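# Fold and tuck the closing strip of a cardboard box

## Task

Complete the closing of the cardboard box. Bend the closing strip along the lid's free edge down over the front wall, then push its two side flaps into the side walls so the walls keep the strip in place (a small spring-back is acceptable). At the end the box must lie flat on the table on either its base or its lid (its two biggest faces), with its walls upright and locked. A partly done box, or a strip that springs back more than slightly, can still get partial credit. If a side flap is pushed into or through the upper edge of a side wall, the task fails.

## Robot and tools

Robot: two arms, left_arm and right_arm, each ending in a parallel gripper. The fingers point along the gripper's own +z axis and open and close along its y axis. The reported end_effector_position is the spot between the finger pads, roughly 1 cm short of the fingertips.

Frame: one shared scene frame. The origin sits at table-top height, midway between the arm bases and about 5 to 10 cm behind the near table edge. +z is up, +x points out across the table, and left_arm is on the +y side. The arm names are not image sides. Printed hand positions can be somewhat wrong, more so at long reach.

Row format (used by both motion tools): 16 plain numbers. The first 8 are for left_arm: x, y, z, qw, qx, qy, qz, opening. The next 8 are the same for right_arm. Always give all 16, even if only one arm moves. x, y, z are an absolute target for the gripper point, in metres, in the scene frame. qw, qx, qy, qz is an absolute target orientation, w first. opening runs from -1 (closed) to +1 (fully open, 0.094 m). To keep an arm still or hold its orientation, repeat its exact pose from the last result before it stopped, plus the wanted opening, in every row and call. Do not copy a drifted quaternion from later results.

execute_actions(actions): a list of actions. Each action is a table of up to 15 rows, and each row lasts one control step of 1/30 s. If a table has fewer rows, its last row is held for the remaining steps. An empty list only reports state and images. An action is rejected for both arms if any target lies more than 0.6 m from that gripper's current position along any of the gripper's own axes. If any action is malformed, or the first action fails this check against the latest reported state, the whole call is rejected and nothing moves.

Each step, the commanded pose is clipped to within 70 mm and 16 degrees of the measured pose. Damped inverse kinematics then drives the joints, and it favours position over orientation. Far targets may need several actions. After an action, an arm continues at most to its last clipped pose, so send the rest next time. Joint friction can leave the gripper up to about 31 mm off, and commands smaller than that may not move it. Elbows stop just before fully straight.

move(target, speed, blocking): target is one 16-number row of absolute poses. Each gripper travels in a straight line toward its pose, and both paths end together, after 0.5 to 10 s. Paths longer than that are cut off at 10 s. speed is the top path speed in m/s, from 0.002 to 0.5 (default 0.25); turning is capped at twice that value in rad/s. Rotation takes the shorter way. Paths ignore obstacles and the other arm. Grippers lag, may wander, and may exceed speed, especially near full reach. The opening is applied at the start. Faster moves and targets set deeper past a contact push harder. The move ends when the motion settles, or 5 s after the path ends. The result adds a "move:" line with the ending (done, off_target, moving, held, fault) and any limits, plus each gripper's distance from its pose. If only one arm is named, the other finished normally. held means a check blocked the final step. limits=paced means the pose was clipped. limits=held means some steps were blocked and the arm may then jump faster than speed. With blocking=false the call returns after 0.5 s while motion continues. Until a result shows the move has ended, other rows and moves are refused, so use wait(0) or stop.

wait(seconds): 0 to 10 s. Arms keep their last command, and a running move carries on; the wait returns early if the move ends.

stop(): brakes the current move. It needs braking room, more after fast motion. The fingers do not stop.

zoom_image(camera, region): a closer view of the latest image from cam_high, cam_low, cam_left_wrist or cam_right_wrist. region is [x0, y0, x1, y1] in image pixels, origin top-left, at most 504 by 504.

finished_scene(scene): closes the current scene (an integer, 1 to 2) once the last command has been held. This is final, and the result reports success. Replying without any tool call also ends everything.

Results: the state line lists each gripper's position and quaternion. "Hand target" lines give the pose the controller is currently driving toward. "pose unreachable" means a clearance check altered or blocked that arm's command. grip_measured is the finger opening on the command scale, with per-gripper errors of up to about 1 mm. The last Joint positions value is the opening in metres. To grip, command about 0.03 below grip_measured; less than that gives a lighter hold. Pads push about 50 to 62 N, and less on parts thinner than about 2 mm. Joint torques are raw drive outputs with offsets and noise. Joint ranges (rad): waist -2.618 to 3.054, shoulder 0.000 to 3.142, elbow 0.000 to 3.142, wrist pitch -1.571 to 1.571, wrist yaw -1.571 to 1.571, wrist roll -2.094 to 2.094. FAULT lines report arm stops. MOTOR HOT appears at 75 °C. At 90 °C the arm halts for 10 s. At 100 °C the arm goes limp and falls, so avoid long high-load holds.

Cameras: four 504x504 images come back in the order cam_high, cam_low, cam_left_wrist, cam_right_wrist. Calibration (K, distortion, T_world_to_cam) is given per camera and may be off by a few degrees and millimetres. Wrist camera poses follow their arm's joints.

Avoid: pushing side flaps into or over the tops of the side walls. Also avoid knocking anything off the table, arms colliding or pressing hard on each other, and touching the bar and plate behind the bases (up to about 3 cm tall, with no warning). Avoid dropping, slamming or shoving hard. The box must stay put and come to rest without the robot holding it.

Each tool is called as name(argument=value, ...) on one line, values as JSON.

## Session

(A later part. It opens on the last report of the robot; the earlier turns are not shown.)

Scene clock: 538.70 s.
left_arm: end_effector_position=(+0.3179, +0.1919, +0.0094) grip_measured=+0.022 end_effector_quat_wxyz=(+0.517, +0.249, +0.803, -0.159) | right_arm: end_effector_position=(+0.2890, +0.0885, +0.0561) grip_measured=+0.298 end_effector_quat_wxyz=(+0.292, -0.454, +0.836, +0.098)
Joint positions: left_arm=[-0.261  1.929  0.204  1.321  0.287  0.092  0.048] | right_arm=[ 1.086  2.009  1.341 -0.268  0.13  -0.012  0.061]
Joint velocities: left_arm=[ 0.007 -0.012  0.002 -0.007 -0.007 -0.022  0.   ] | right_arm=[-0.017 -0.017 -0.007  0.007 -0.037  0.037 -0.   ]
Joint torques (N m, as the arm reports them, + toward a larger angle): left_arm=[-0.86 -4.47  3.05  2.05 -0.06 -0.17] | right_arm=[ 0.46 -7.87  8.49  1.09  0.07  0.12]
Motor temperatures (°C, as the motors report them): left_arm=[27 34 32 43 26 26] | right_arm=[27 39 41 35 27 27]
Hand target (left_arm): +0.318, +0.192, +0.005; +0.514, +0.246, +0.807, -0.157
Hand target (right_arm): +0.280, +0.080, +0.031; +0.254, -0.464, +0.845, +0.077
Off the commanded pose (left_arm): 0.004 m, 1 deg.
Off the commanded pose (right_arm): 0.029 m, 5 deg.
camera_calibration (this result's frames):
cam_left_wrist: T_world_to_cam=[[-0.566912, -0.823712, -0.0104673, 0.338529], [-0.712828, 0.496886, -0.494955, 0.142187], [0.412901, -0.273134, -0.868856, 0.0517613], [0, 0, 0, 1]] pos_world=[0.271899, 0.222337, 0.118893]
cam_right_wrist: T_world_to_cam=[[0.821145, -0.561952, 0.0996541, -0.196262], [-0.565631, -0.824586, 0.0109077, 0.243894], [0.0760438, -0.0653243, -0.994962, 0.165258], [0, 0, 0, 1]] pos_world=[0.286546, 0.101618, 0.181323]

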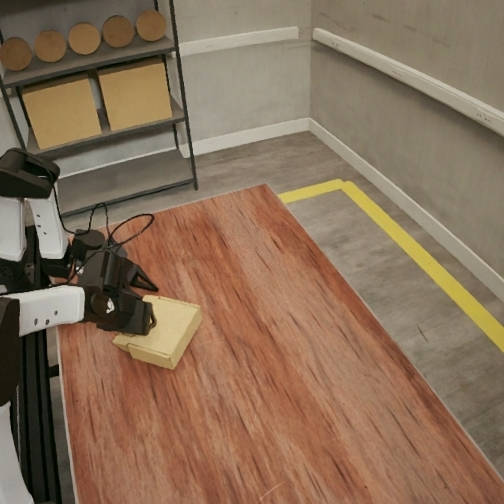

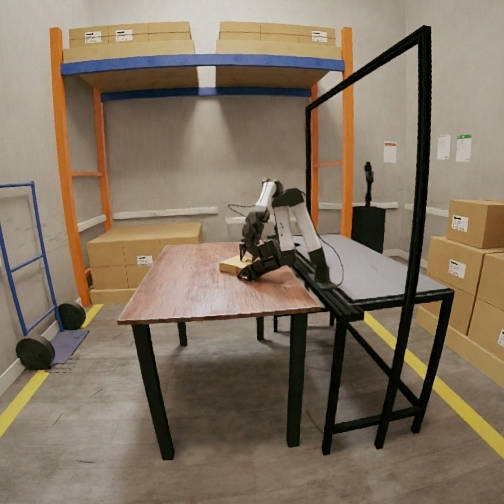

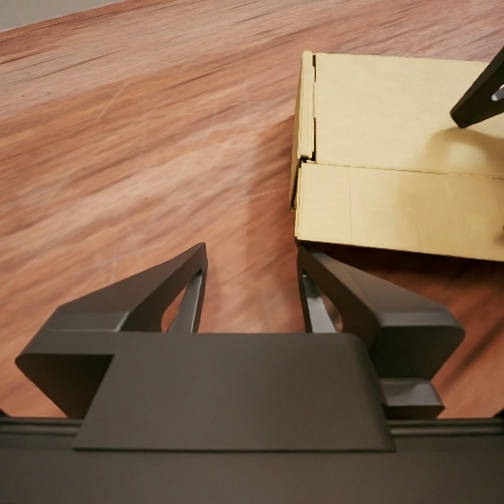

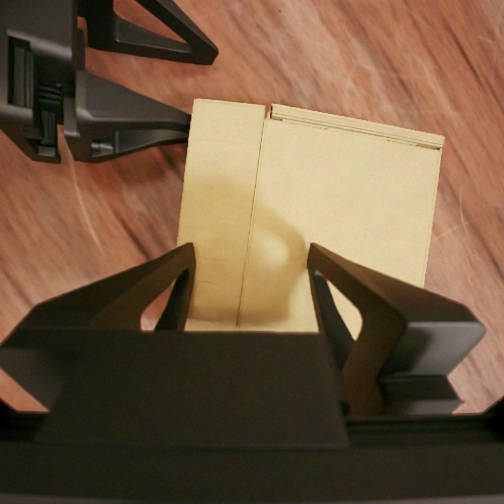

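execute_actions(actions=[[[0.318,0.192,0.005,0.514,0.246,0.806,-0.157,0.35,0.28,0.08,0.03,0.253,-0.464,0.845,0.076,0.3]],[[0.326,0.186,0.003,0.514,0.246,0.806,-0.157,0.35,0.28,0.08,0.03,0.253,-0.464,0.845,0.076,0.3]],[[0.333,0.181,0.003,0.514,0.246,0.806,-0.157,0.35,0.28,0.08,0.03,0.253,-0.464,0.845,0.076,0.3]],[[0.333,0.181,0.003,0.514,0.246,0.806,-0.157,0.2,0.28,0.08,0.03,0.253,-0.464,0.845,0.076,0.3]],[[0.333,0.181,0.003,0.514,0.246,0.806,-0.157,0.08,0.28,0.08,0.03,0.253,-0.464,0.845,0.076,0.3]]])

zoom_image(camera="cam_left_wrist", region=[240, 130, 400, 290])

Scene clock: 547.13 s.
left_arm: end_effector_position=(+0.3299, +0.1816, +0.0090) grip_measured=+0.082 end_effector_quat_wxyz=(+0.521, +0.250, +0.800, -0.160) | right_arm: end_effector_position=(+0.2889, +0.0878, +0.0557) grip_measured=+0.298 end_effector_quat_wxyz=(+0.291, -0.454, +0.837, +0.097)
Joint positions: left_arm=[-0.289  1.958  0.259  1.308  0.262  0.081  0.051] | right_arm=[ 1.086  2.009  1.341 -0.271  0.131 -0.012  0.061]
Joint velocities: left_arm=[ 0.002 -0.007 -0.017 -0.022  0.022 -0.022  0.   ] | right_arm=[ 0.002 -0.002  0.007 -0.007  0.022 -0.007 -0.001]
Joint torques (N m, as the arm reports them, + toward a larger angle): left_arm=[-0.81 -5.21  4.27  1.79 -0.08 -0.17] | right_arm=[ 0.6  -7.66  8.45  1.12  0.01  0.07]
Motor temperatures (°C, as the motors report them): left_arm=[27 33 32 44 26 26] | right_arm=[27 39 41 35 27 27]
Hand target (left_arm): +0.333, +0.181, +0.003; +0.514, +0.246, +0.806, -0.157
Hand target (right_arm): +0.280, +0.079, +0.031; +0.254, -0.464, +0.845, +0.077
Off the commanded pose (left_arm): 0.007 m, 1 deg.
Off the commanded pose (right_arm): 0.028 m, 5 deg.
camera_calibration (this result's frames):
cam_left_wrist: T_world_to_cam=[[-0.568261, -0.822739, -0.0133903, 0.337103], [-0.70718, 0.496636, -0.503239, 0.153909], [0.420684, -0.276502, -0.864044, 0.0416349], [0, 0, 0, 1]] pos_world=[0.282889, 0.212423, 0.117941]
cam_right_wrist: T_world_to_cam=[[0.820721, -0.562319, 0.101065, -0.196434], [-0.566322, -0.824067, 0.0138912, 0.243274], [0.0754734, -0.0686365, -0.994783, 0.165264], [0, 0, 0, 1]] pos_world=[0.286516, 0.101358, 0.180876]

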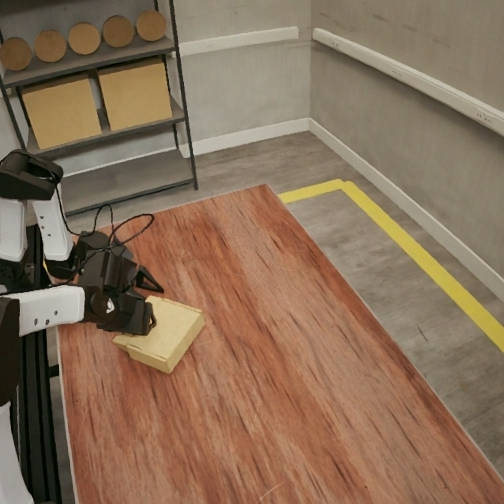

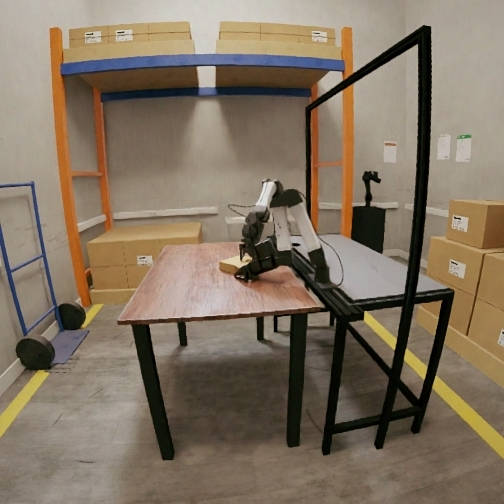

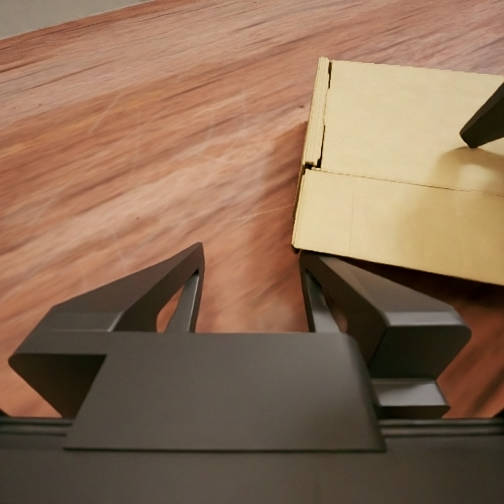

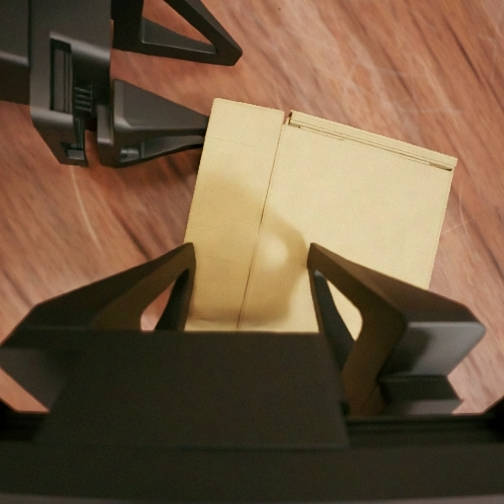

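Region (240, 130, 400, 290) of cam_left_wrist's 504x504 image, scaled by 3.150, with more detail than that image has.

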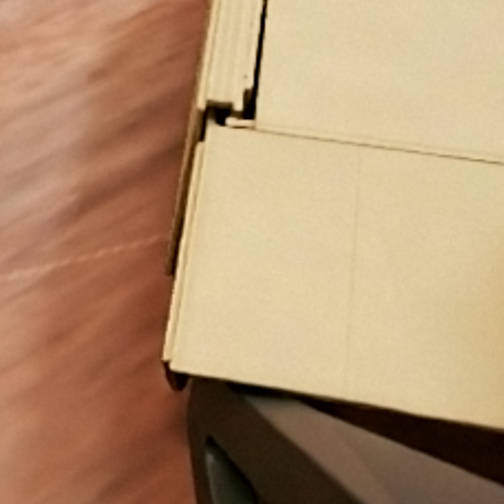

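move(target=[0.27,0.225,0.02,0.514,0.246,0.806,-0.157,0.3,0.28,0.08,0.03,0.253,-0.464,0.845,0.076,0.3], speed=0.1)

move(target=[0.25,0.22,0.18,0.321,0.165,0.932,-0.057,0.3,0.3,0.02,0.2,0.253,-0.464,0.845,0.076,0.3], speed=0.2)

Scene clock: 570.53 s.
left_arm: end_effector_position=(+0.2743, +0.2208, +0.0192) grip_measured=+0.298 end_effector_quat_wxyz=(+0.514, +0.244, +0.807, -0.158) | right_arm: end_effector_position=(+0.2892, +0.0883, +0.0552) grip_measured=+0.298 end_effector_quat_wxyz=(+0.292, -0.454, +0.836, +0.097)
Joint positions: left_arm=[-0.17   1.781  0.009  1.349  0.362  0.123  0.061] | right_arm=[ 1.086  2.01   1.341 -0.268  0.131 -0.012  0.061]
Joint velocities: left_arm=[ 0.002  0.022  0.017 -0.007 -0.007 -0.007 -0.   ] | right_arm=[-0.002 -0.002 -0.017 -0.051  0.007 -0.022 -0.   ]
Joint torques (N m, as the arm reports them, + toward a larger angle): left_arm=[ 0.43 -6.27  1.25  1.86  0.16 -0.07] | right_arm=[ 0.36 -7.73  8.3   1.12  0.03  0.12]
Motor temperatures (°C, as the motors report them): left_arm=[27 34 32 44 26 26] | right_arm=[27 39 42 35 27 27]
Hand target (left_arm): +0.270, +0.223, +0.021; +0.515, +0.245, +0.806, -0.158
Hand target (right_arm): +0.280, +0.080, +0.031; +0.254, -0.464, +0.845, +0.077
Off the commanded pose (left_arm): 0.006 m, 0 deg.
Off the commanded pose (right_arm): 0.028 m, 5 deg.
move: off_target (right_arm)
camera_calibration (this result's frames):
cam_left_wrist: T_world_to_cam=[[-0.558998, -0.829154, -0.00497836, 0.336614], [-0.722021, 0.489706, -0.488747, 0.105567], [0.407685, -0.269614, -0.872411, 0.0869224], [0, 0, 0, 1]] pos_world=[0.228951, 0.250844, 0.129103]
cam_right_wrist: T_world_to_cam=[[0.820632, -0.562465, 0.100978, -0.19631], [-0.566347, -0.824074, 0.0123682, 0.243919], [0.0762571, -0.0673386, -0.994812, 0.164497], [0, 0, 0, 1]] pos_world=[0.286697, 0.101667, 0.18045]

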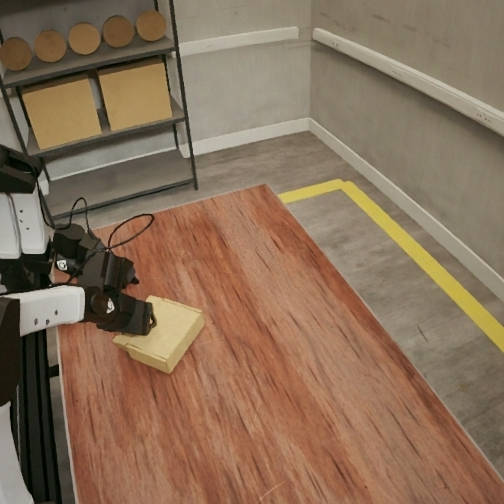

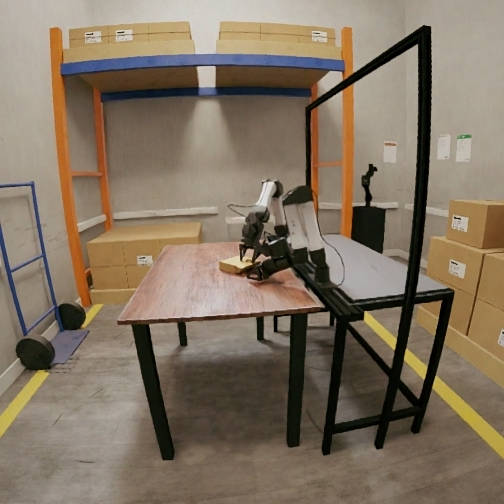

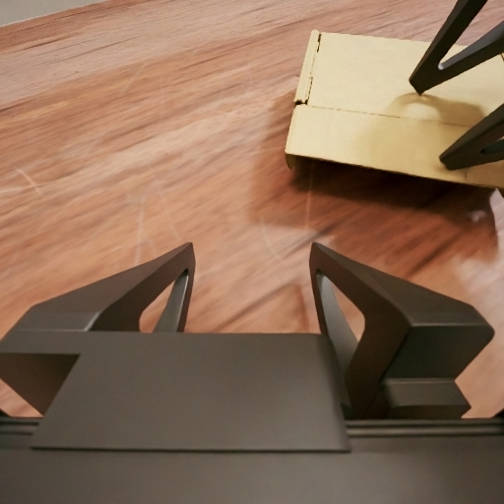

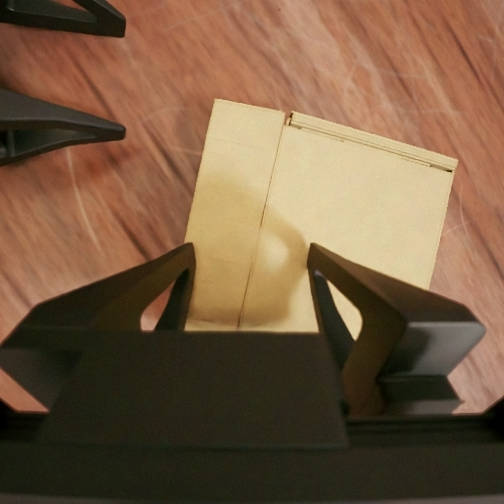

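Scene clock: 572.70 s.
left_arm: end_effector_position=(+0.2550, +0.2178, +0.1777) grip_measured=+0.298 end_effector_quat_wxyz=(+0.330, +0.164, +0.928, -0.062) | right_arm: end_effector_position=(+0.2986, +0.0192, +0.1909) grip_measured=+0.298 end_effector_quat_wxyz=(+0.249, -0.463, +0.848, +0.070)
Joint positions: left_arm=[-0.405  0.974  0.872 -0.751 -0.026 -0.098  0.061] | right_arm=[ 0.972  1.789  1.649 -0.891  0.077 -0.11   0.061]
Joint velocities: left_arm=[ 0.017  0.012 -0.007 -0.007 -0.051  0.007 -0.   ] | right_arm=[-0.002  0.012  0.007  0.007 -0.007  0.022 -0.001]
Joint torques (N m, as the arm reports them, + toward a larger angle): left_arm=[-1.   -0.64  8.94  1.34 -0.18 -0.19] | right_arm=[-0.51 -9.52  9.7   1.32 -0.06 -0.01]
Motor temperatures (°C, as the motors report them): left_arm=[27 34 33 44 26 26] | right_arm=[27 39 42 35 27 27]
Hand target (left_arm): +0.255, +0.218, +0.177; +0.321, +0.162, +0.931, -0.056
Hand target (right_arm): +0.300, +0.019, +0.200; +0.254, -0.464, +0.845, +0.075
Off the commanded pose (left_arm): 0.006 m, 1 deg.
Off the commanded pose (right_arm): 0.009 m, 1 deg.
move: done; limits=paced
camera_calibration (this result's frames):
cam_left_wrist: T_world_to_cam=[[-0.351103, -0.936337, 0.000842494, 0.293408], [-0.934723, 0.350444, -0.059009, 0.178829], [0.054957, -0.0215057, -0.998257, 0.290518], [0, 0, 0, 1]] pos_world=[0.254206, 0.218307, 0.300317]
cam_right_wrist: T_world_to_cam=[[0.825413, -0.553896, 0.109055, -0.259763], [-0.564007, -0.817427, 0.117088, 0.169766], [0.0242895, -0.158154, -0.987116, 0.309937], [0, 0, 0, 1]] pos_world=[0.302633, 0.0439073, 0.314395]

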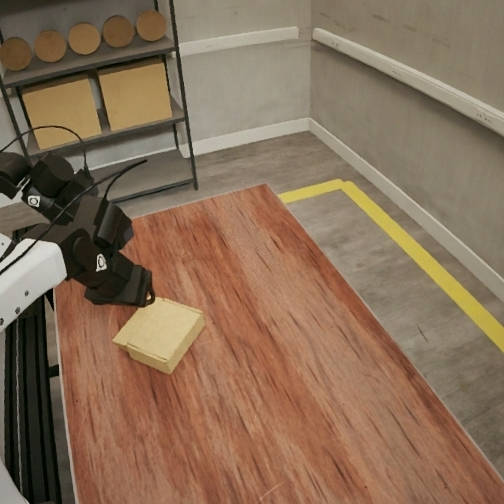

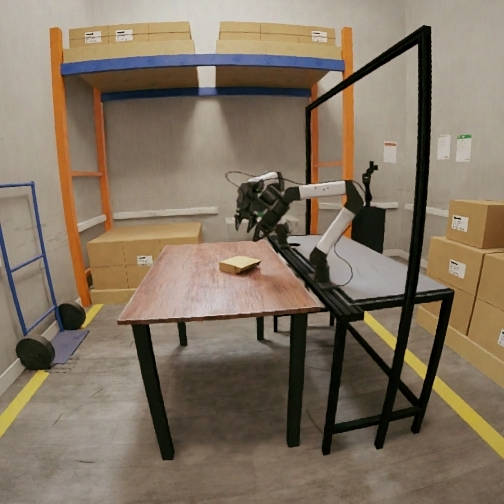

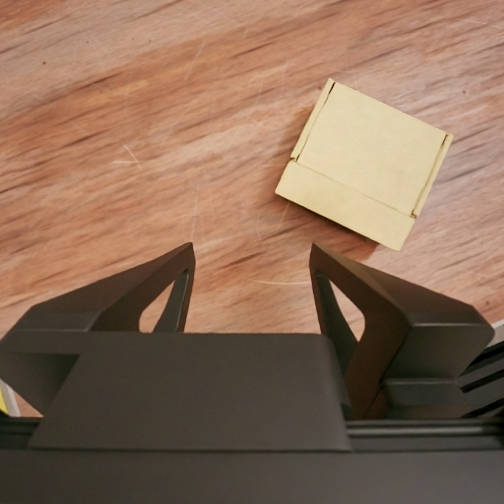

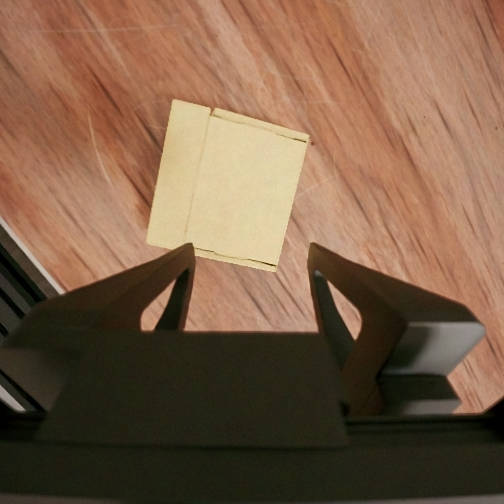

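move(target=[0.232,0.148,0.04,0.191,-0.331,0.8,-0.462,-0.3,0.3,-0.12,0.2,0.253,-0.464,0.845,0.076,0.3], speed=0.3)

move(target=[0.275,0.105,0.035,0.191,-0.331,0.8,-0.462,-0.3,0.3,-0.12,0.2,0.253,-0.464,0.845,0.076,0.3], speed=0.05)

Scene clock: 587.93 s.
left_arm: end_effector_position=(+0.2342, +0.1465, +0.0525) grip_measured=-0.298 end_effector_quat_wxyz=(+0.196, -0.321, +0.798, -0.472) | right_arm: end_effector_position=(+0.3080, -0.1150, +0.2084) grip_measured=+0.298 end_effector_quat_wxyz=(+0.268, -0.462, +0.842, +0.072)
Joint positions: left_arm=[-0.524  1.213  0.101  0.647  0.216 -1.475  0.033] | right_arm=[ 0.648  1.433  1.322 -0.883 -0.091 -0.39   0.061]
Joint velocities: left_arm=[-0.002  0.007  0.002  0.022 -0.051 -0.022  0.001] | right_arm=[-0.002 -0.002 -0.002  0.022  0.007  0.051 -0.   ]
Joint torques (N m, as the arm reports them, + toward a larger angle): left_arm=[-0.99 -0.99  4.7   1.98 -0.12 -0.11] | right_arm=[-0.7  -6.94  6.09  1.43 -0.18 -0.02]
Motor temperatures (°C, as the motors report them): left_arm=[27 32 35 43 26 26] | right_arm=[27 40 43 35 27 27]
Hand target (left_arm): +0.229, +0.150, +0.042; +0.190, -0.329, +0.803, -0.460
Hand target (right_arm): +0.300, -0.121, +0.201; +0.254, -0.465, +0.845, +0.073
Off the commanded pose (left_arm): 0.013 m, 2 deg.
Off the commanded pose (right_arm): 0.013 m, 2 deg.
move: off_target (left_arm, right_arm)
camera_calibration (this result's frames):
cam_left_wrist: T_world_to_cam=[[0.321852, -0.355835, 0.877378, -0.0692304], [-0.943617, -0.196356, 0.266516, 0.242007], [0.0774427, -0.913688, -0.398969, 0.259109], [0, 0, 0, 1]] pos_world=[0.230578, 0.25963, 0.0996193]
cam_right_wrist: T_world_to_cam=[[0.822019, -0.555684, 0.124503, -0.346167], [-0.566556, -0.820095, 0.080367, 0.0715573], [0.0574455, -0.136601, -0.988959, 0.298382], [0, 0, 0, 1]] pos_world=[0.307956, -0.0929162, 0.332436]

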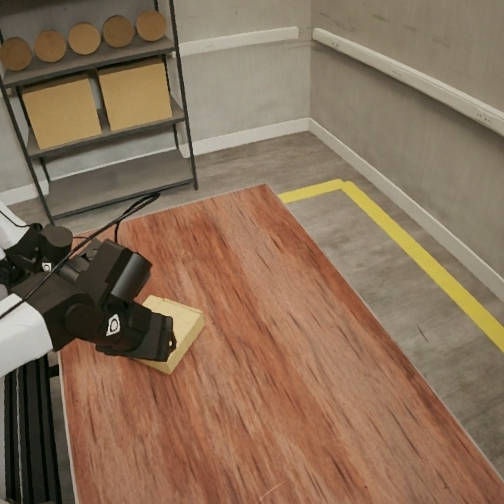

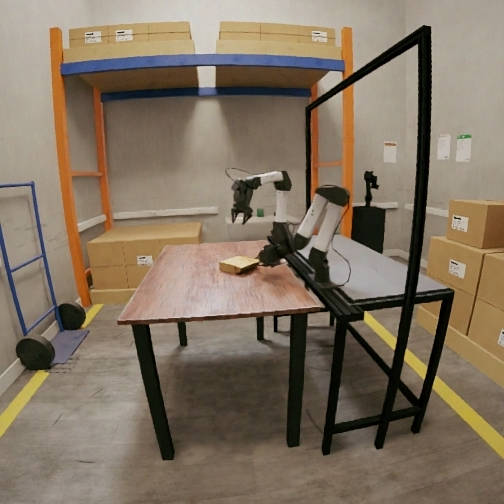

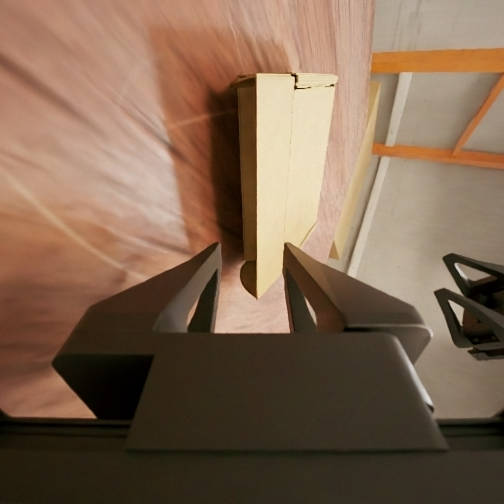

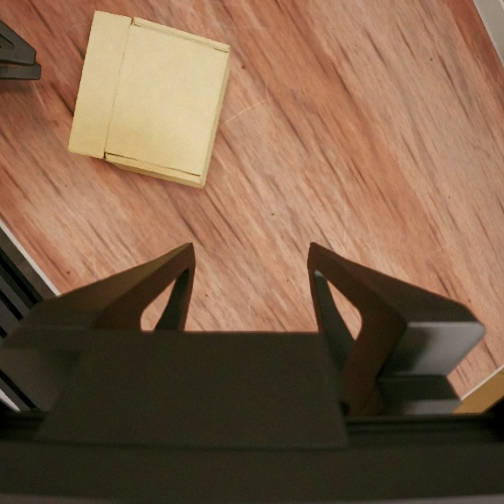

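Scene clock: 589.47 s.
left_arm: end_effector_position=(+0.2714, +0.1092, +0.0347) grip_measured=-0.298 end_effector_quat_wxyz=(+0.188, -0.329, +0.803, -0.461) | right_arm: end_effector_position=(+0.3076, -0.1143, +0.2085) grip_measured=+0.298 end_effector_quat_wxyz=(+0.268, -0.463, +0.842, +0.074)
Joint positions: left_arm=[-0.584  1.572  0.28   0.802  0.161 -1.509  0.033] | right_arm=[ 0.648  1.433  1.322 -0.883 -0.096 -0.39   0.061]
Joint velocities: left_arm=[-0.002 -0.012 -0.012 -0.095 -0.125  0.022  0.   ] | right_arm=[-0.012 -0.002  0.002 -0.066  0.022 -0.037 -0.   ]
Joint torques (N m, as the arm reports them, + toward a larger angle): left_arm=[-0.94 -3.61  6.31  1.98 -0.08 -0.13] | right_arm=[-0.52 -6.76  5.77  1.45 -0.17  0.06]
Motor temperatures (°C, as the motors report them): left_arm=[27 32 35 43 26 26] | right_arm=[27 40 43 35 27 27]
Hand target (left_arm): +0.275, +0.106, +0.035; +0.191, -0.331, +0.800, -0.462
Hand target (right_arm): +0.300, -0.120, +0.200; +0.253, -0.464, +0.845, +0.076
Off the commanded pose (left_arm): 0.006 m, 1 deg.
Off the commanded pose (right_arm): 0.013 m, 2 deg.
move: off_target (right_arm)
camera_calibration (this result's frames):
cam_left_wrist: T_world_to_cam=[[0.348279, -0.366467, 0.862788, -0.0843303], [-0.934696, -0.205507, 0.290017, 0.272291], [0.0710277, -0.907452, -0.414109, 0.21664], [0, 0, 0, 1]] pos_world=[0.268492, 0.221644, 0.083503]
cam_right_wrist: T_world_to_cam=[[0.823622, -0.554097, 0.120932, -0.345008], [-0.564404, -0.821717, 0.0789273, 0.071257], [0.0556384, -0.133261, -0.989518, 0.299613], [0, 0, 0, 1]] pos_world=[0.307704, -0.092688, 0.332571]

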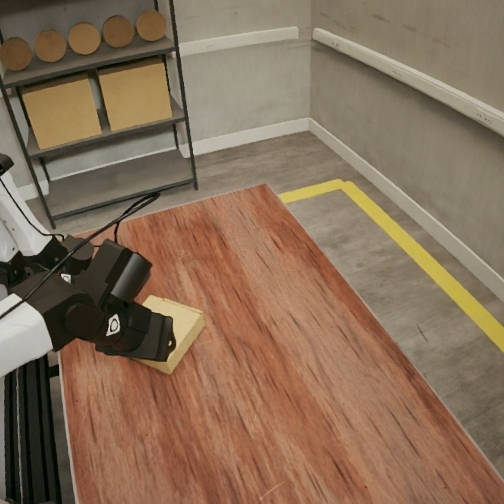

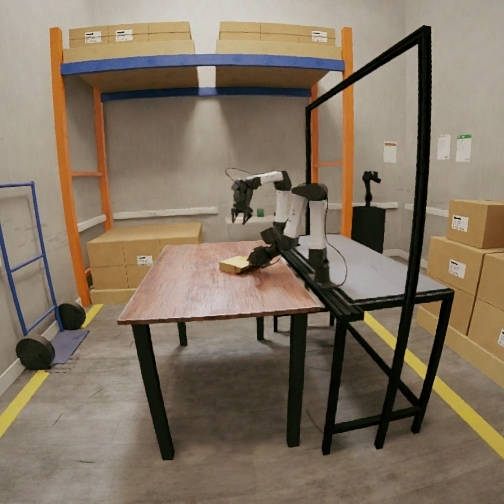

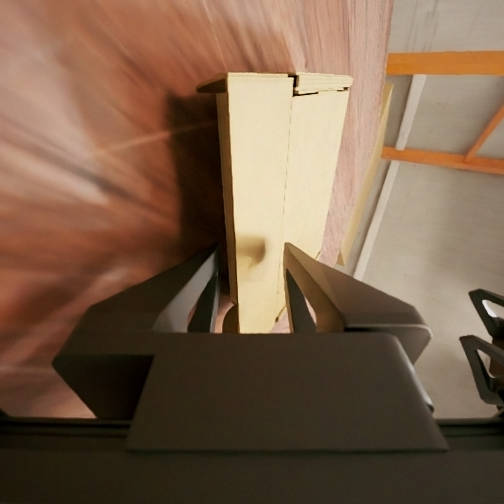

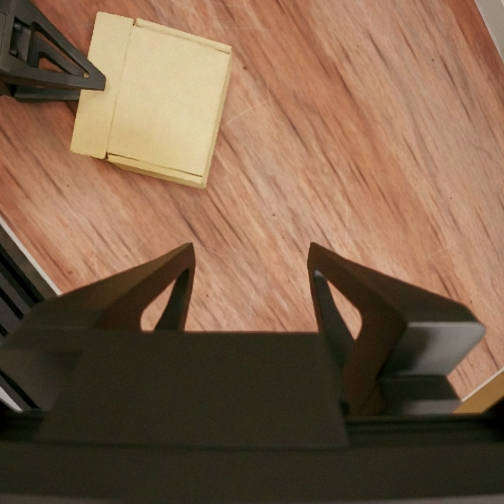

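move(target=[0.272,0.108,0.035,0.191,-0.331,0.8,-0.462,-0.3,0.33,0.045,0.07,0.253,-0.464,0.845,0.076,0.0], speed=0.2)

move(target=[0.300,0.124,0.022,0.191,-0.331,0.8,-0.462,-0.3,0.33,0.045,0.025,0.253,-0.464,0.845,0.076,0.0], speed=0.04)

Scene clock: 600.63 s.
left_arm: end_effector_position=(+0.2718, +0.1093, +0.0351) grip_measured=-0.298 end_effector_quat_wxyz=(+0.189, -0.329, +0.802, -0.461) | right_arm: end_effector_position=(+0.3262, +0.0396, +0.0659) grip_measured=+0.002 end_effector_quat_wxyz=(+0.244, -0.467, +0.846, +0.078)
Joint positions: left_arm=[-0.584  1.572  0.28   0.804  0.159 -1.51   0.033] | right_arm=[ 0.938  1.985  1.411 -0.46   0.04  -0.143  0.047]
Joint velocities: left_arm=[-0.007 -0.022 -0.007 -0.007 -0.007 -0.051  0.001] | right_arm=[-0.007  0.007  0.002 -0.007  0.022  0.022  0.   ]
Joint torques (N m, as the arm reports them, + toward a larger angle): left_arm=[-1.1  -4.73  5.38  1.97 -0.12 -0.1 ] | right_arm=[ 0.27 -9.73  9.39  1.59  0.06  0.15]
Motor temperatures (°C, as the motors report them): left_arm=[27 32 35 44 26 26] | right_arm=[27 39 42 36 27 27]
Hand target (left_arm): +0.272, +0.108, +0.035; +0.191, -0.331, +0.800, -0.462
Hand target (right_arm): +0.330, +0.046, +0.069; +0.252, -0.464, +0.846, +0.079
Off the commanded pose (left_arm): 0.001 m, 0 deg.
Off the commanded pose (right_arm): 0.008 m, 1 deg.
move: done
camera_calibration (this result's frames):
cam_left_wrist: T_world_to_cam=[[0.348098, -0.364538, 0.863678, -0.0849638], [-0.934559, -0.207343, 0.289152, 0.272776], [0.0736703, -0.907811, -0.412858, 0.216129], [0, 0, 0, 1]] pos_world=[0.268579, 0.22179, 0.0837384]
cam_right_wrist: T_world_to_cam=[[0.833709, -0.544212, 0.093614, -0.259636], [-0.55207, -0.825179, 0.119574, 0.212969], [0.012175, -0.151371, -0.988402, 0.192851], [0, 0, 0, 1]] pos_world=[0.331686, 0.0636328, 0.189455]

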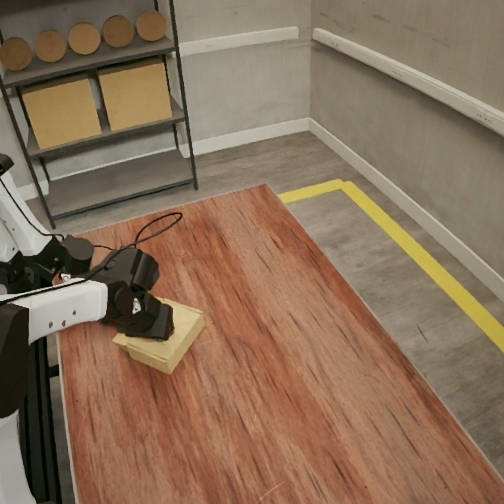

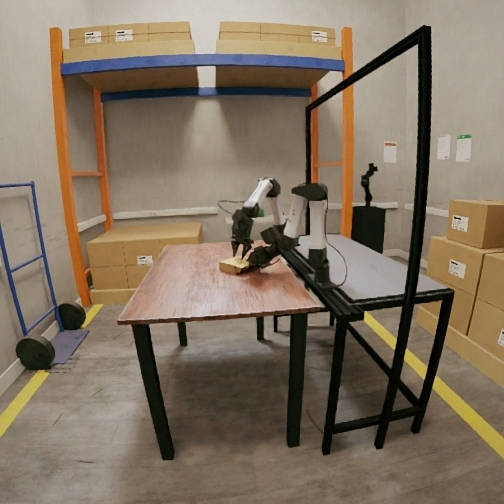

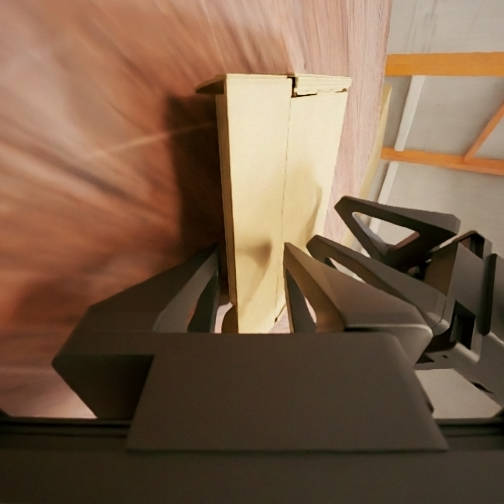

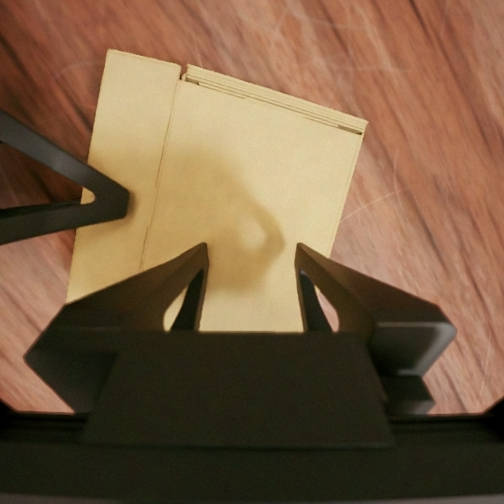

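Scene clock: 602.00 s.
left_arm: end_effector_position=(+0.2951, +0.1229, +0.0272) grip_measured=-0.298 end_effector_quat_wxyz=(+0.192, -0.328, +0.798, -0.468) | right_arm: end_effector_position=(+0.3432, +0.0589, +0.0614) grip_measured=+0.002 end_effector_quat_wxyz=(+0.292, -0.458, +0.834, +0.094)
Joint positions: left_arm=[-0.473  1.683  0.309  0.893  0.258 -1.463  0.033] | right_arm=[ 0.938  2.025  1.391 -0.296  0.045 -0.143  0.047]
Joint velocities: left_arm=[-0.012 -0.007  0.002 -0.007 -0.007 -0.022 -0.001] | right_arm=[ 0.007 -0.007 -0.007  0.051 -0.022  0.007  0.   ]
Joint torques (N m, as the arm reports them, + toward a larger angle): left_arm=[ 0.38 -3.91  5.89  1.85  0.05  0.01] | right_arm=[ 0.26 -8.78  4.34  1.63  0.05  0.1 ]
Motor temperatures (°C, as the motors report them): left_arm=[27 32 35 45 26 26] | right_arm=[27 40 42 36 27 27]
Hand target (left_arm): +0.299, +0.124, +0.022; +0.191, -0.331, +0.800, -0.463
Hand target (right_arm): +0.329, +0.044, +0.026; +0.253, -0.464, +0.845, +0.076
Off the commanded pose (left_arm): 0.007 m, 1 deg.
Off the commanded pose (right_arm): 0.041 m, 5 deg.
move: off_target (right_arm)
camera_calibration (this result's frames):
cam_left_wrist: T_world_to_cam=[[0.338728, -0.352615, 0.872311, -0.0802665], [-0.937518, -0.204845, 0.281244, 0.300449], [0.0795179, -0.913072, -0.39997, 0.222064], [0, 0, 0, 1]] pos_world=[0.291207, 0.236003, 0.0743368]
cam_right_wrist: T_world_to_cam=[[0.824467, -0.555277, 0.109186, -0.260113], [-0.559967, -0.828369, 0.0155702, 0.248071], [0.0818004, -0.0739776, -0.993899, 0.162996], [0, 0, 0, 1]] pos_world=[0.340033, 0.0731177, 0.18654]

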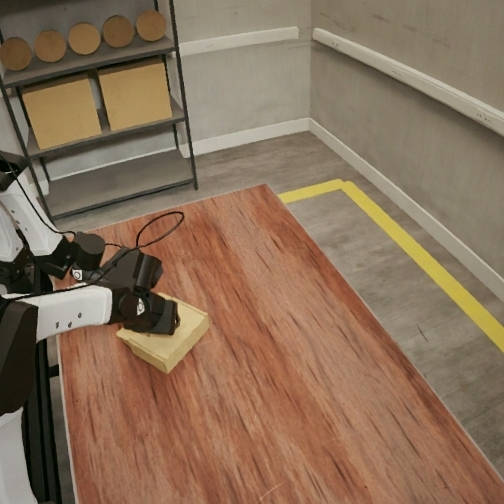

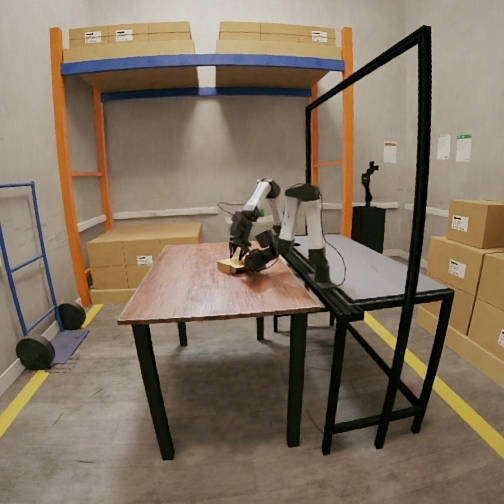

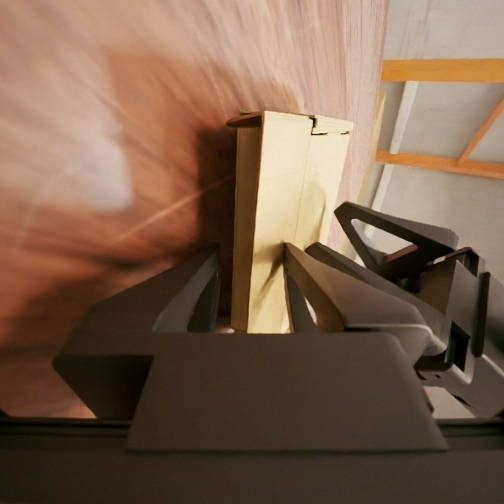

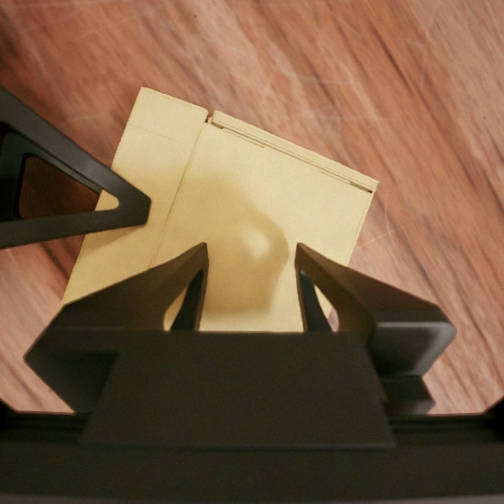

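move(target=[0.292,0.108,0.036,0.191,-0.331,0.8,-0.462,-0.3,0.3,-0.12,0.2,0.253,-0.464,0.845,0.076,0.0], speed=0.2)

execute_actions(actions=[[[0.292,0.108,0.036,0.191,-0.331,0.8,-0.462,-1,0.3,-0.12,0.2,0.253,-0.464,0.845,0.076,0.0]],[[0.292,0.108,0.036,0.191,-0.331,0.8,-0.462,-1,0.3,-0.12,0.2,0.253,-0.464,0.845,0.076,0.0]]])

move(target=[0.30,0.10,0.10,0.1,-0.365,0.88,-0.24,-1,0.3,-0.12,0.2,0.253,-0.464,0.845,0.076,0.0], speed=0.05)

Scene clock: 608.77 s.
left_arm: end_effector_position=(+0.2887, +0.1104, +0.0281) grip_measured=-0.298 end_effector_quat_wxyz=(+0.185, -0.329, +0.804, -0.459) | right_arm: end_effector_position=(+0.3002, -0.1199, +0.1949) grip_measured=+0.002 end_effector_quat_wxyz=(+0.251, -0.463, +0.847, +0.071)
Joint positions: left_arm=[-0.534  1.654  0.332  0.821  0.208 -1.485  0.033] | right_arm=[ 0.648  1.422  1.276 -0.882 -0.091 -0.387  0.047]
Joint velocities: left_arm=[-0.007  0.012 -0.002 -0.037  0.007 -0.022 -0.001] | right_arm=[ 0.012 -0.002  0.007 -0.007 -0.022 -0.007 -0.001]
Joint torques (N m, as the arm reports them, + toward a larger angle): left_arm=[-0.87 -7.65  6.13  1.65 -0.12 -0.09] | right_arm=[-0.57 -6.5   8.96  1.37 -0.19 -0.01]
Motor temperatures (°C, as the motors report them): left_arm=[27 32 35 45 26 26] | right_arm=[27 40 41 36 27 27]
Hand target (left_arm): +0.292, +0.108, +0.036; +0.191, -0.331, +0.800, -0.462
Hand target (right_arm): +0.299, -0.121, +0.201; +0.255, -0.465, +0.845, +0.074
Off the commanded pose (left_arm): 0.009 m, 1 deg.
Off the commanded pose (right_arm): 0.005 m, 1 deg.
move: done
camera_calibration (this result's frames):
cam_left_wrist: T_world_to_cam=[[0.35342, -0.369419, 0.859432, -0.0852904], [-0.933098, -0.20452, 0.295803, 0.289922], [0.0664959, -0.906477, -0.416986, 0.214978], [0, 0, 0, 1]] pos_world=[0.286374, 0.222659, 0.0771843]
cam_right_wrist: T_world_to_cam=[[0.824356, -0.555184, 0.110492, -0.338702], [-0.565362, -0.817259, 0.111594, 0.0580583], [0.0283453, -0.154462, -0.987592, 0.291099], [0, 0, 0, 1]] pos_world=[0.303784, -0.0956298, 0.318432]

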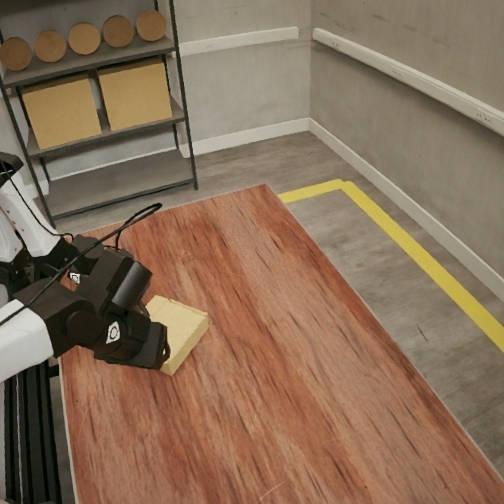

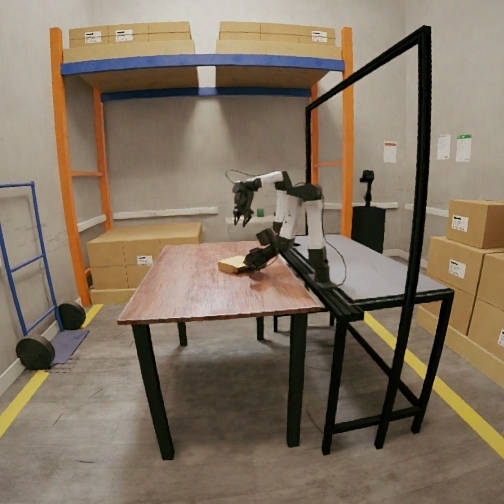

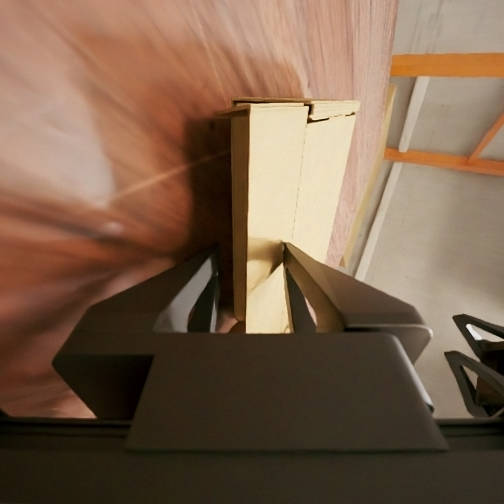

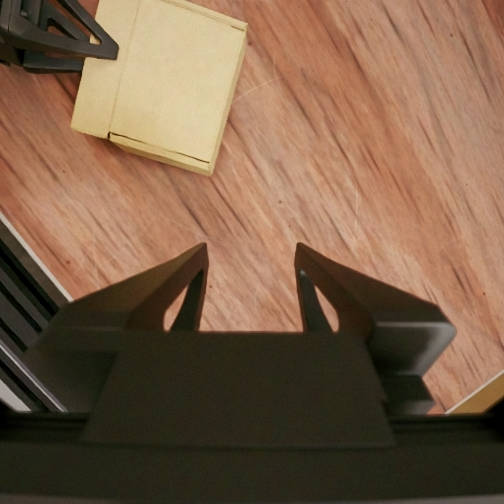

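Scene clock: 609.77 s.
left_arm: end_effector_position=(+0.2990, +0.1017, +0.0524) grip_measured=-0.974 end_effector_quat_wxyz=(+0.204, -0.315, +0.787, -0.489) | right_arm: end_effector_position=(+0.2997, -0.1192, +0.1949) grip_measured=+0.002 end_effector_quat_wxyz=(+0.251, -0.463, +0.847, +0.073)
Joint positions: left_arm=[-0.536  1.625  0.353  0.854  0.208 -1.486  0.001] | right_arm=[ 0.648  1.422  1.276 -0.882 -0.096 -0.387  0.047]
Joint velocities: left_arm=[-0.002 -0.007  0.007 -0.037 -0.022 -0.007 -0.001] | right_arm=[-0.002  0.002 -0.007 -0.037 -0.051  0.007  0.   ]
Joint torques (N m, as the arm reports them, + toward a larger angle): left_arm=[-0.85 -6.05  4.68  1.36 -0.15 -0.1 ] | right_arm=[-0.71 -6.01  9.15  1.4  -0.18 -0.02]
Motor temperatures (°C, as the motors report them): left_arm=[27 32 35 44 26 26] | right_arm=[27 40 41 36 27 27]
Hand target (left_arm): +0.291, +0.108, +0.037; +0.192, -0.331, +0.800, -0.463
Hand target (right_arm): +0.300, -0.120, +0.200; +0.253, -0.464, +0.845, +0.076
Off the commanded pose (left_arm): 0.019 m, 4 deg.
Off the commanded pose (right_arm): 0.005 m, 0 deg.
camera_calibration (this result's frames):
cam_left_wrist: T_world_to_cam=[[0.291052, -0.330154, 0.897935, -0.100392], [-0.952508, -0.187838, 0.239676, 0.297581], [0.0895364, -0.925049, -0.369145, 0.209131], [0, 0, 0, 1]] pos_world=[0.293943, 0.216209, 0.0960223]
cam_right_wrist: T_world_to_cam=[[0.825983, -0.553535, 0.106539, -0.337435], [-0.563078, -0.819048, 0.110013, 0.0577341], [0.0263647, -0.150859, -0.988204, 0.292431], [0, 0, 0, 1]] pos_world=[0.303515, -0.0953796, 0.31858]

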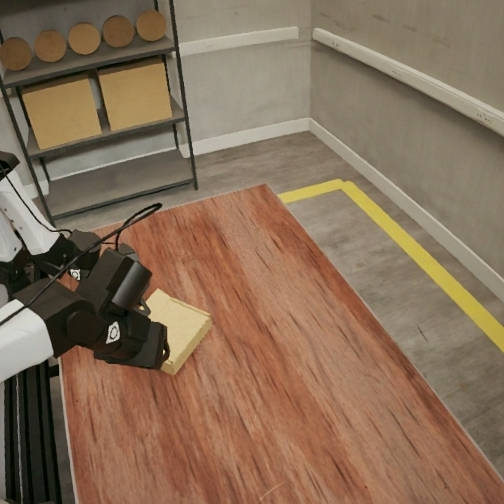

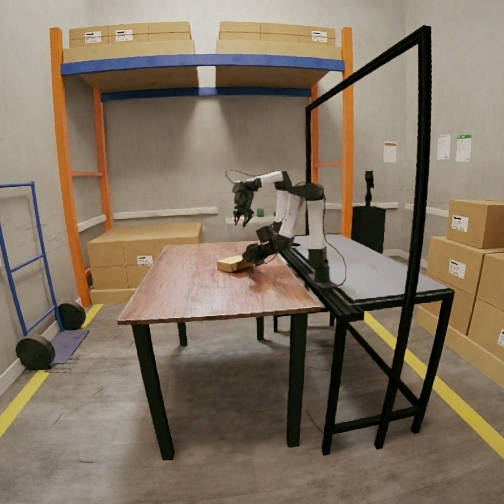

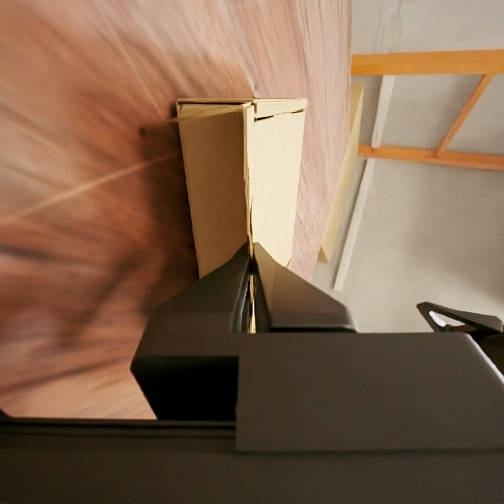

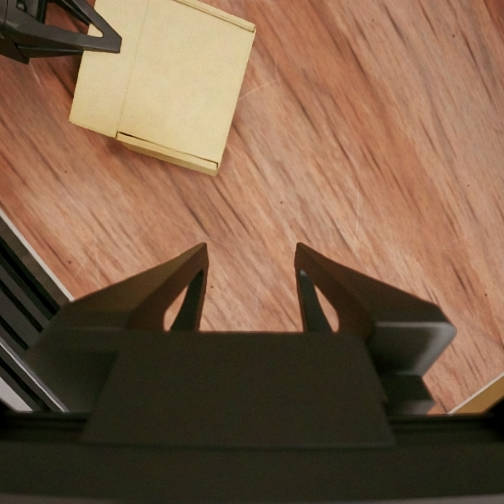

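Scene clock: 615.90 s.
left_arm: end_effector_position=(+0.3108, +0.0922, +0.1146) grip_measured=-0.974 end_effector_quat_wxyz=(+0.119, -0.365, +0.880, -0.279) | right_arm: end_effector_position=(+0.2997, -0.1192, +0.1949) grip_measured=+0.002 end_effector_quat_wxyz=(+0.251, -0.463, +0.847, +0.073)
Joint positions: left_arm=[-0.575  1.511  1.041 -0.446  0.114 -1.448  0.001] | right_arm=[ 0.648  1.422  1.276 -0.882 -0.096 -0.387  0.047]
Joint velocities: left_arm=[-0.007  0.012  0.012  0.022  0.051  0.037 -0.   ] | right_arm=[ 0.002 -0.002  0.012  0.007  0.051 -0.022  0.   ]
Joint torques (N m, as the arm reports them, + toward a larger angle): left_arm=[-0.81 -4.86  8.13  0.9  -0.14 -0.1 ] | right_arm=[-0.68 -6.02  9.29  1.39 -0.2  -0.02]
Motor temperatures (°C, as the motors report them): left_arm=[27 33 36 43 26 26] | right_arm=[27 39 42 36 27 27]
Hand target (left_arm): +0.302, +0.099, +0.099; +0.102, -0.373, +0.889, -0.244
Hand target (right_arm): +0.300, -0.120, +0.200; +0.253, -0.464, +0.845, +0.076
Off the commanded pose (left_arm): 0.020 m, 5 deg.
Off the commanded pose (right_arm): 0.005 m, 0 deg.
move: off_target (left_arm)
camera_calibration (this result's frames):
cam_left_wrist: T_world_to_cam=[[0.570833, -0.583654, 0.577492, -0.189717], [-0.817134, -0.33508, 0.469056, 0.237339], [-0.0802607, -0.739641, -0.668198, 0.292182], [0, 0, 0, 1]] pos_world=[0.325685, 0.184908, 0.19347]
cam_right_wrist: T_world_to_cam=[[0.825983, -0.553535, 0.106539, -0.337435], [-0.563078, -0.819048, 0.110013, 0.0577341], [0.0263647, -0.150859, -0.988204, 0.292431], [0, 0, 0, 1]] pos_world=[0.303515, -0.0953796, 0.31858]

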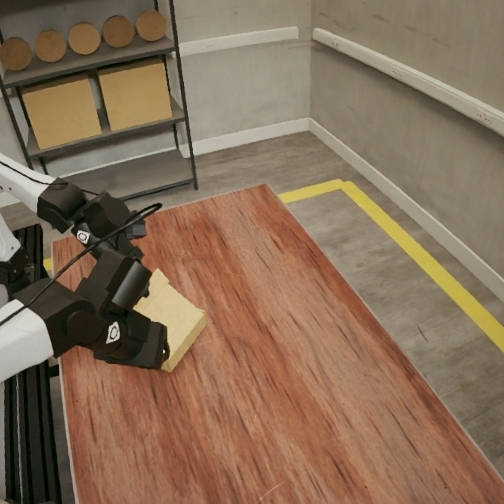

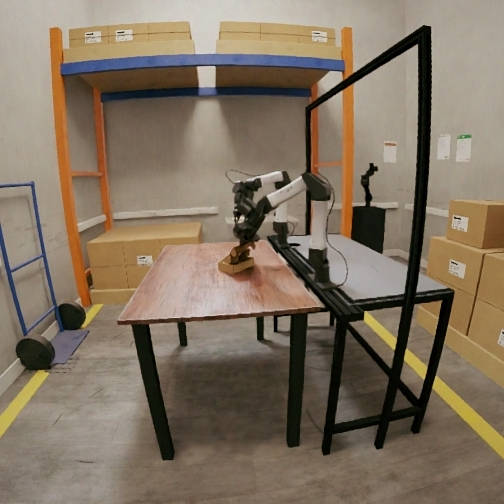

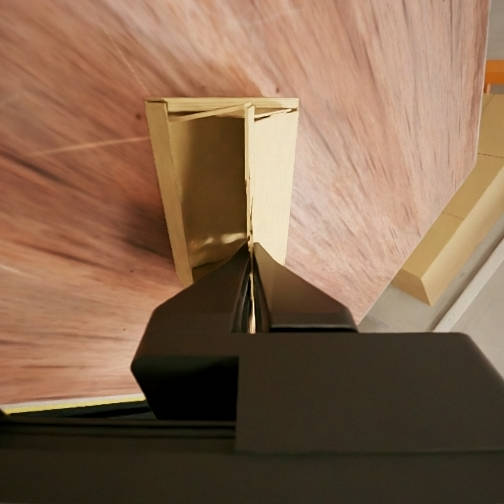

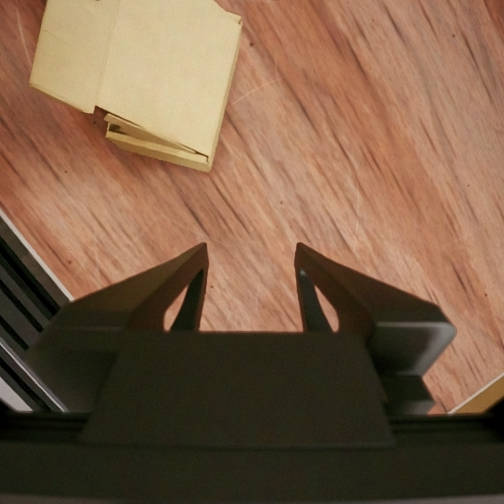

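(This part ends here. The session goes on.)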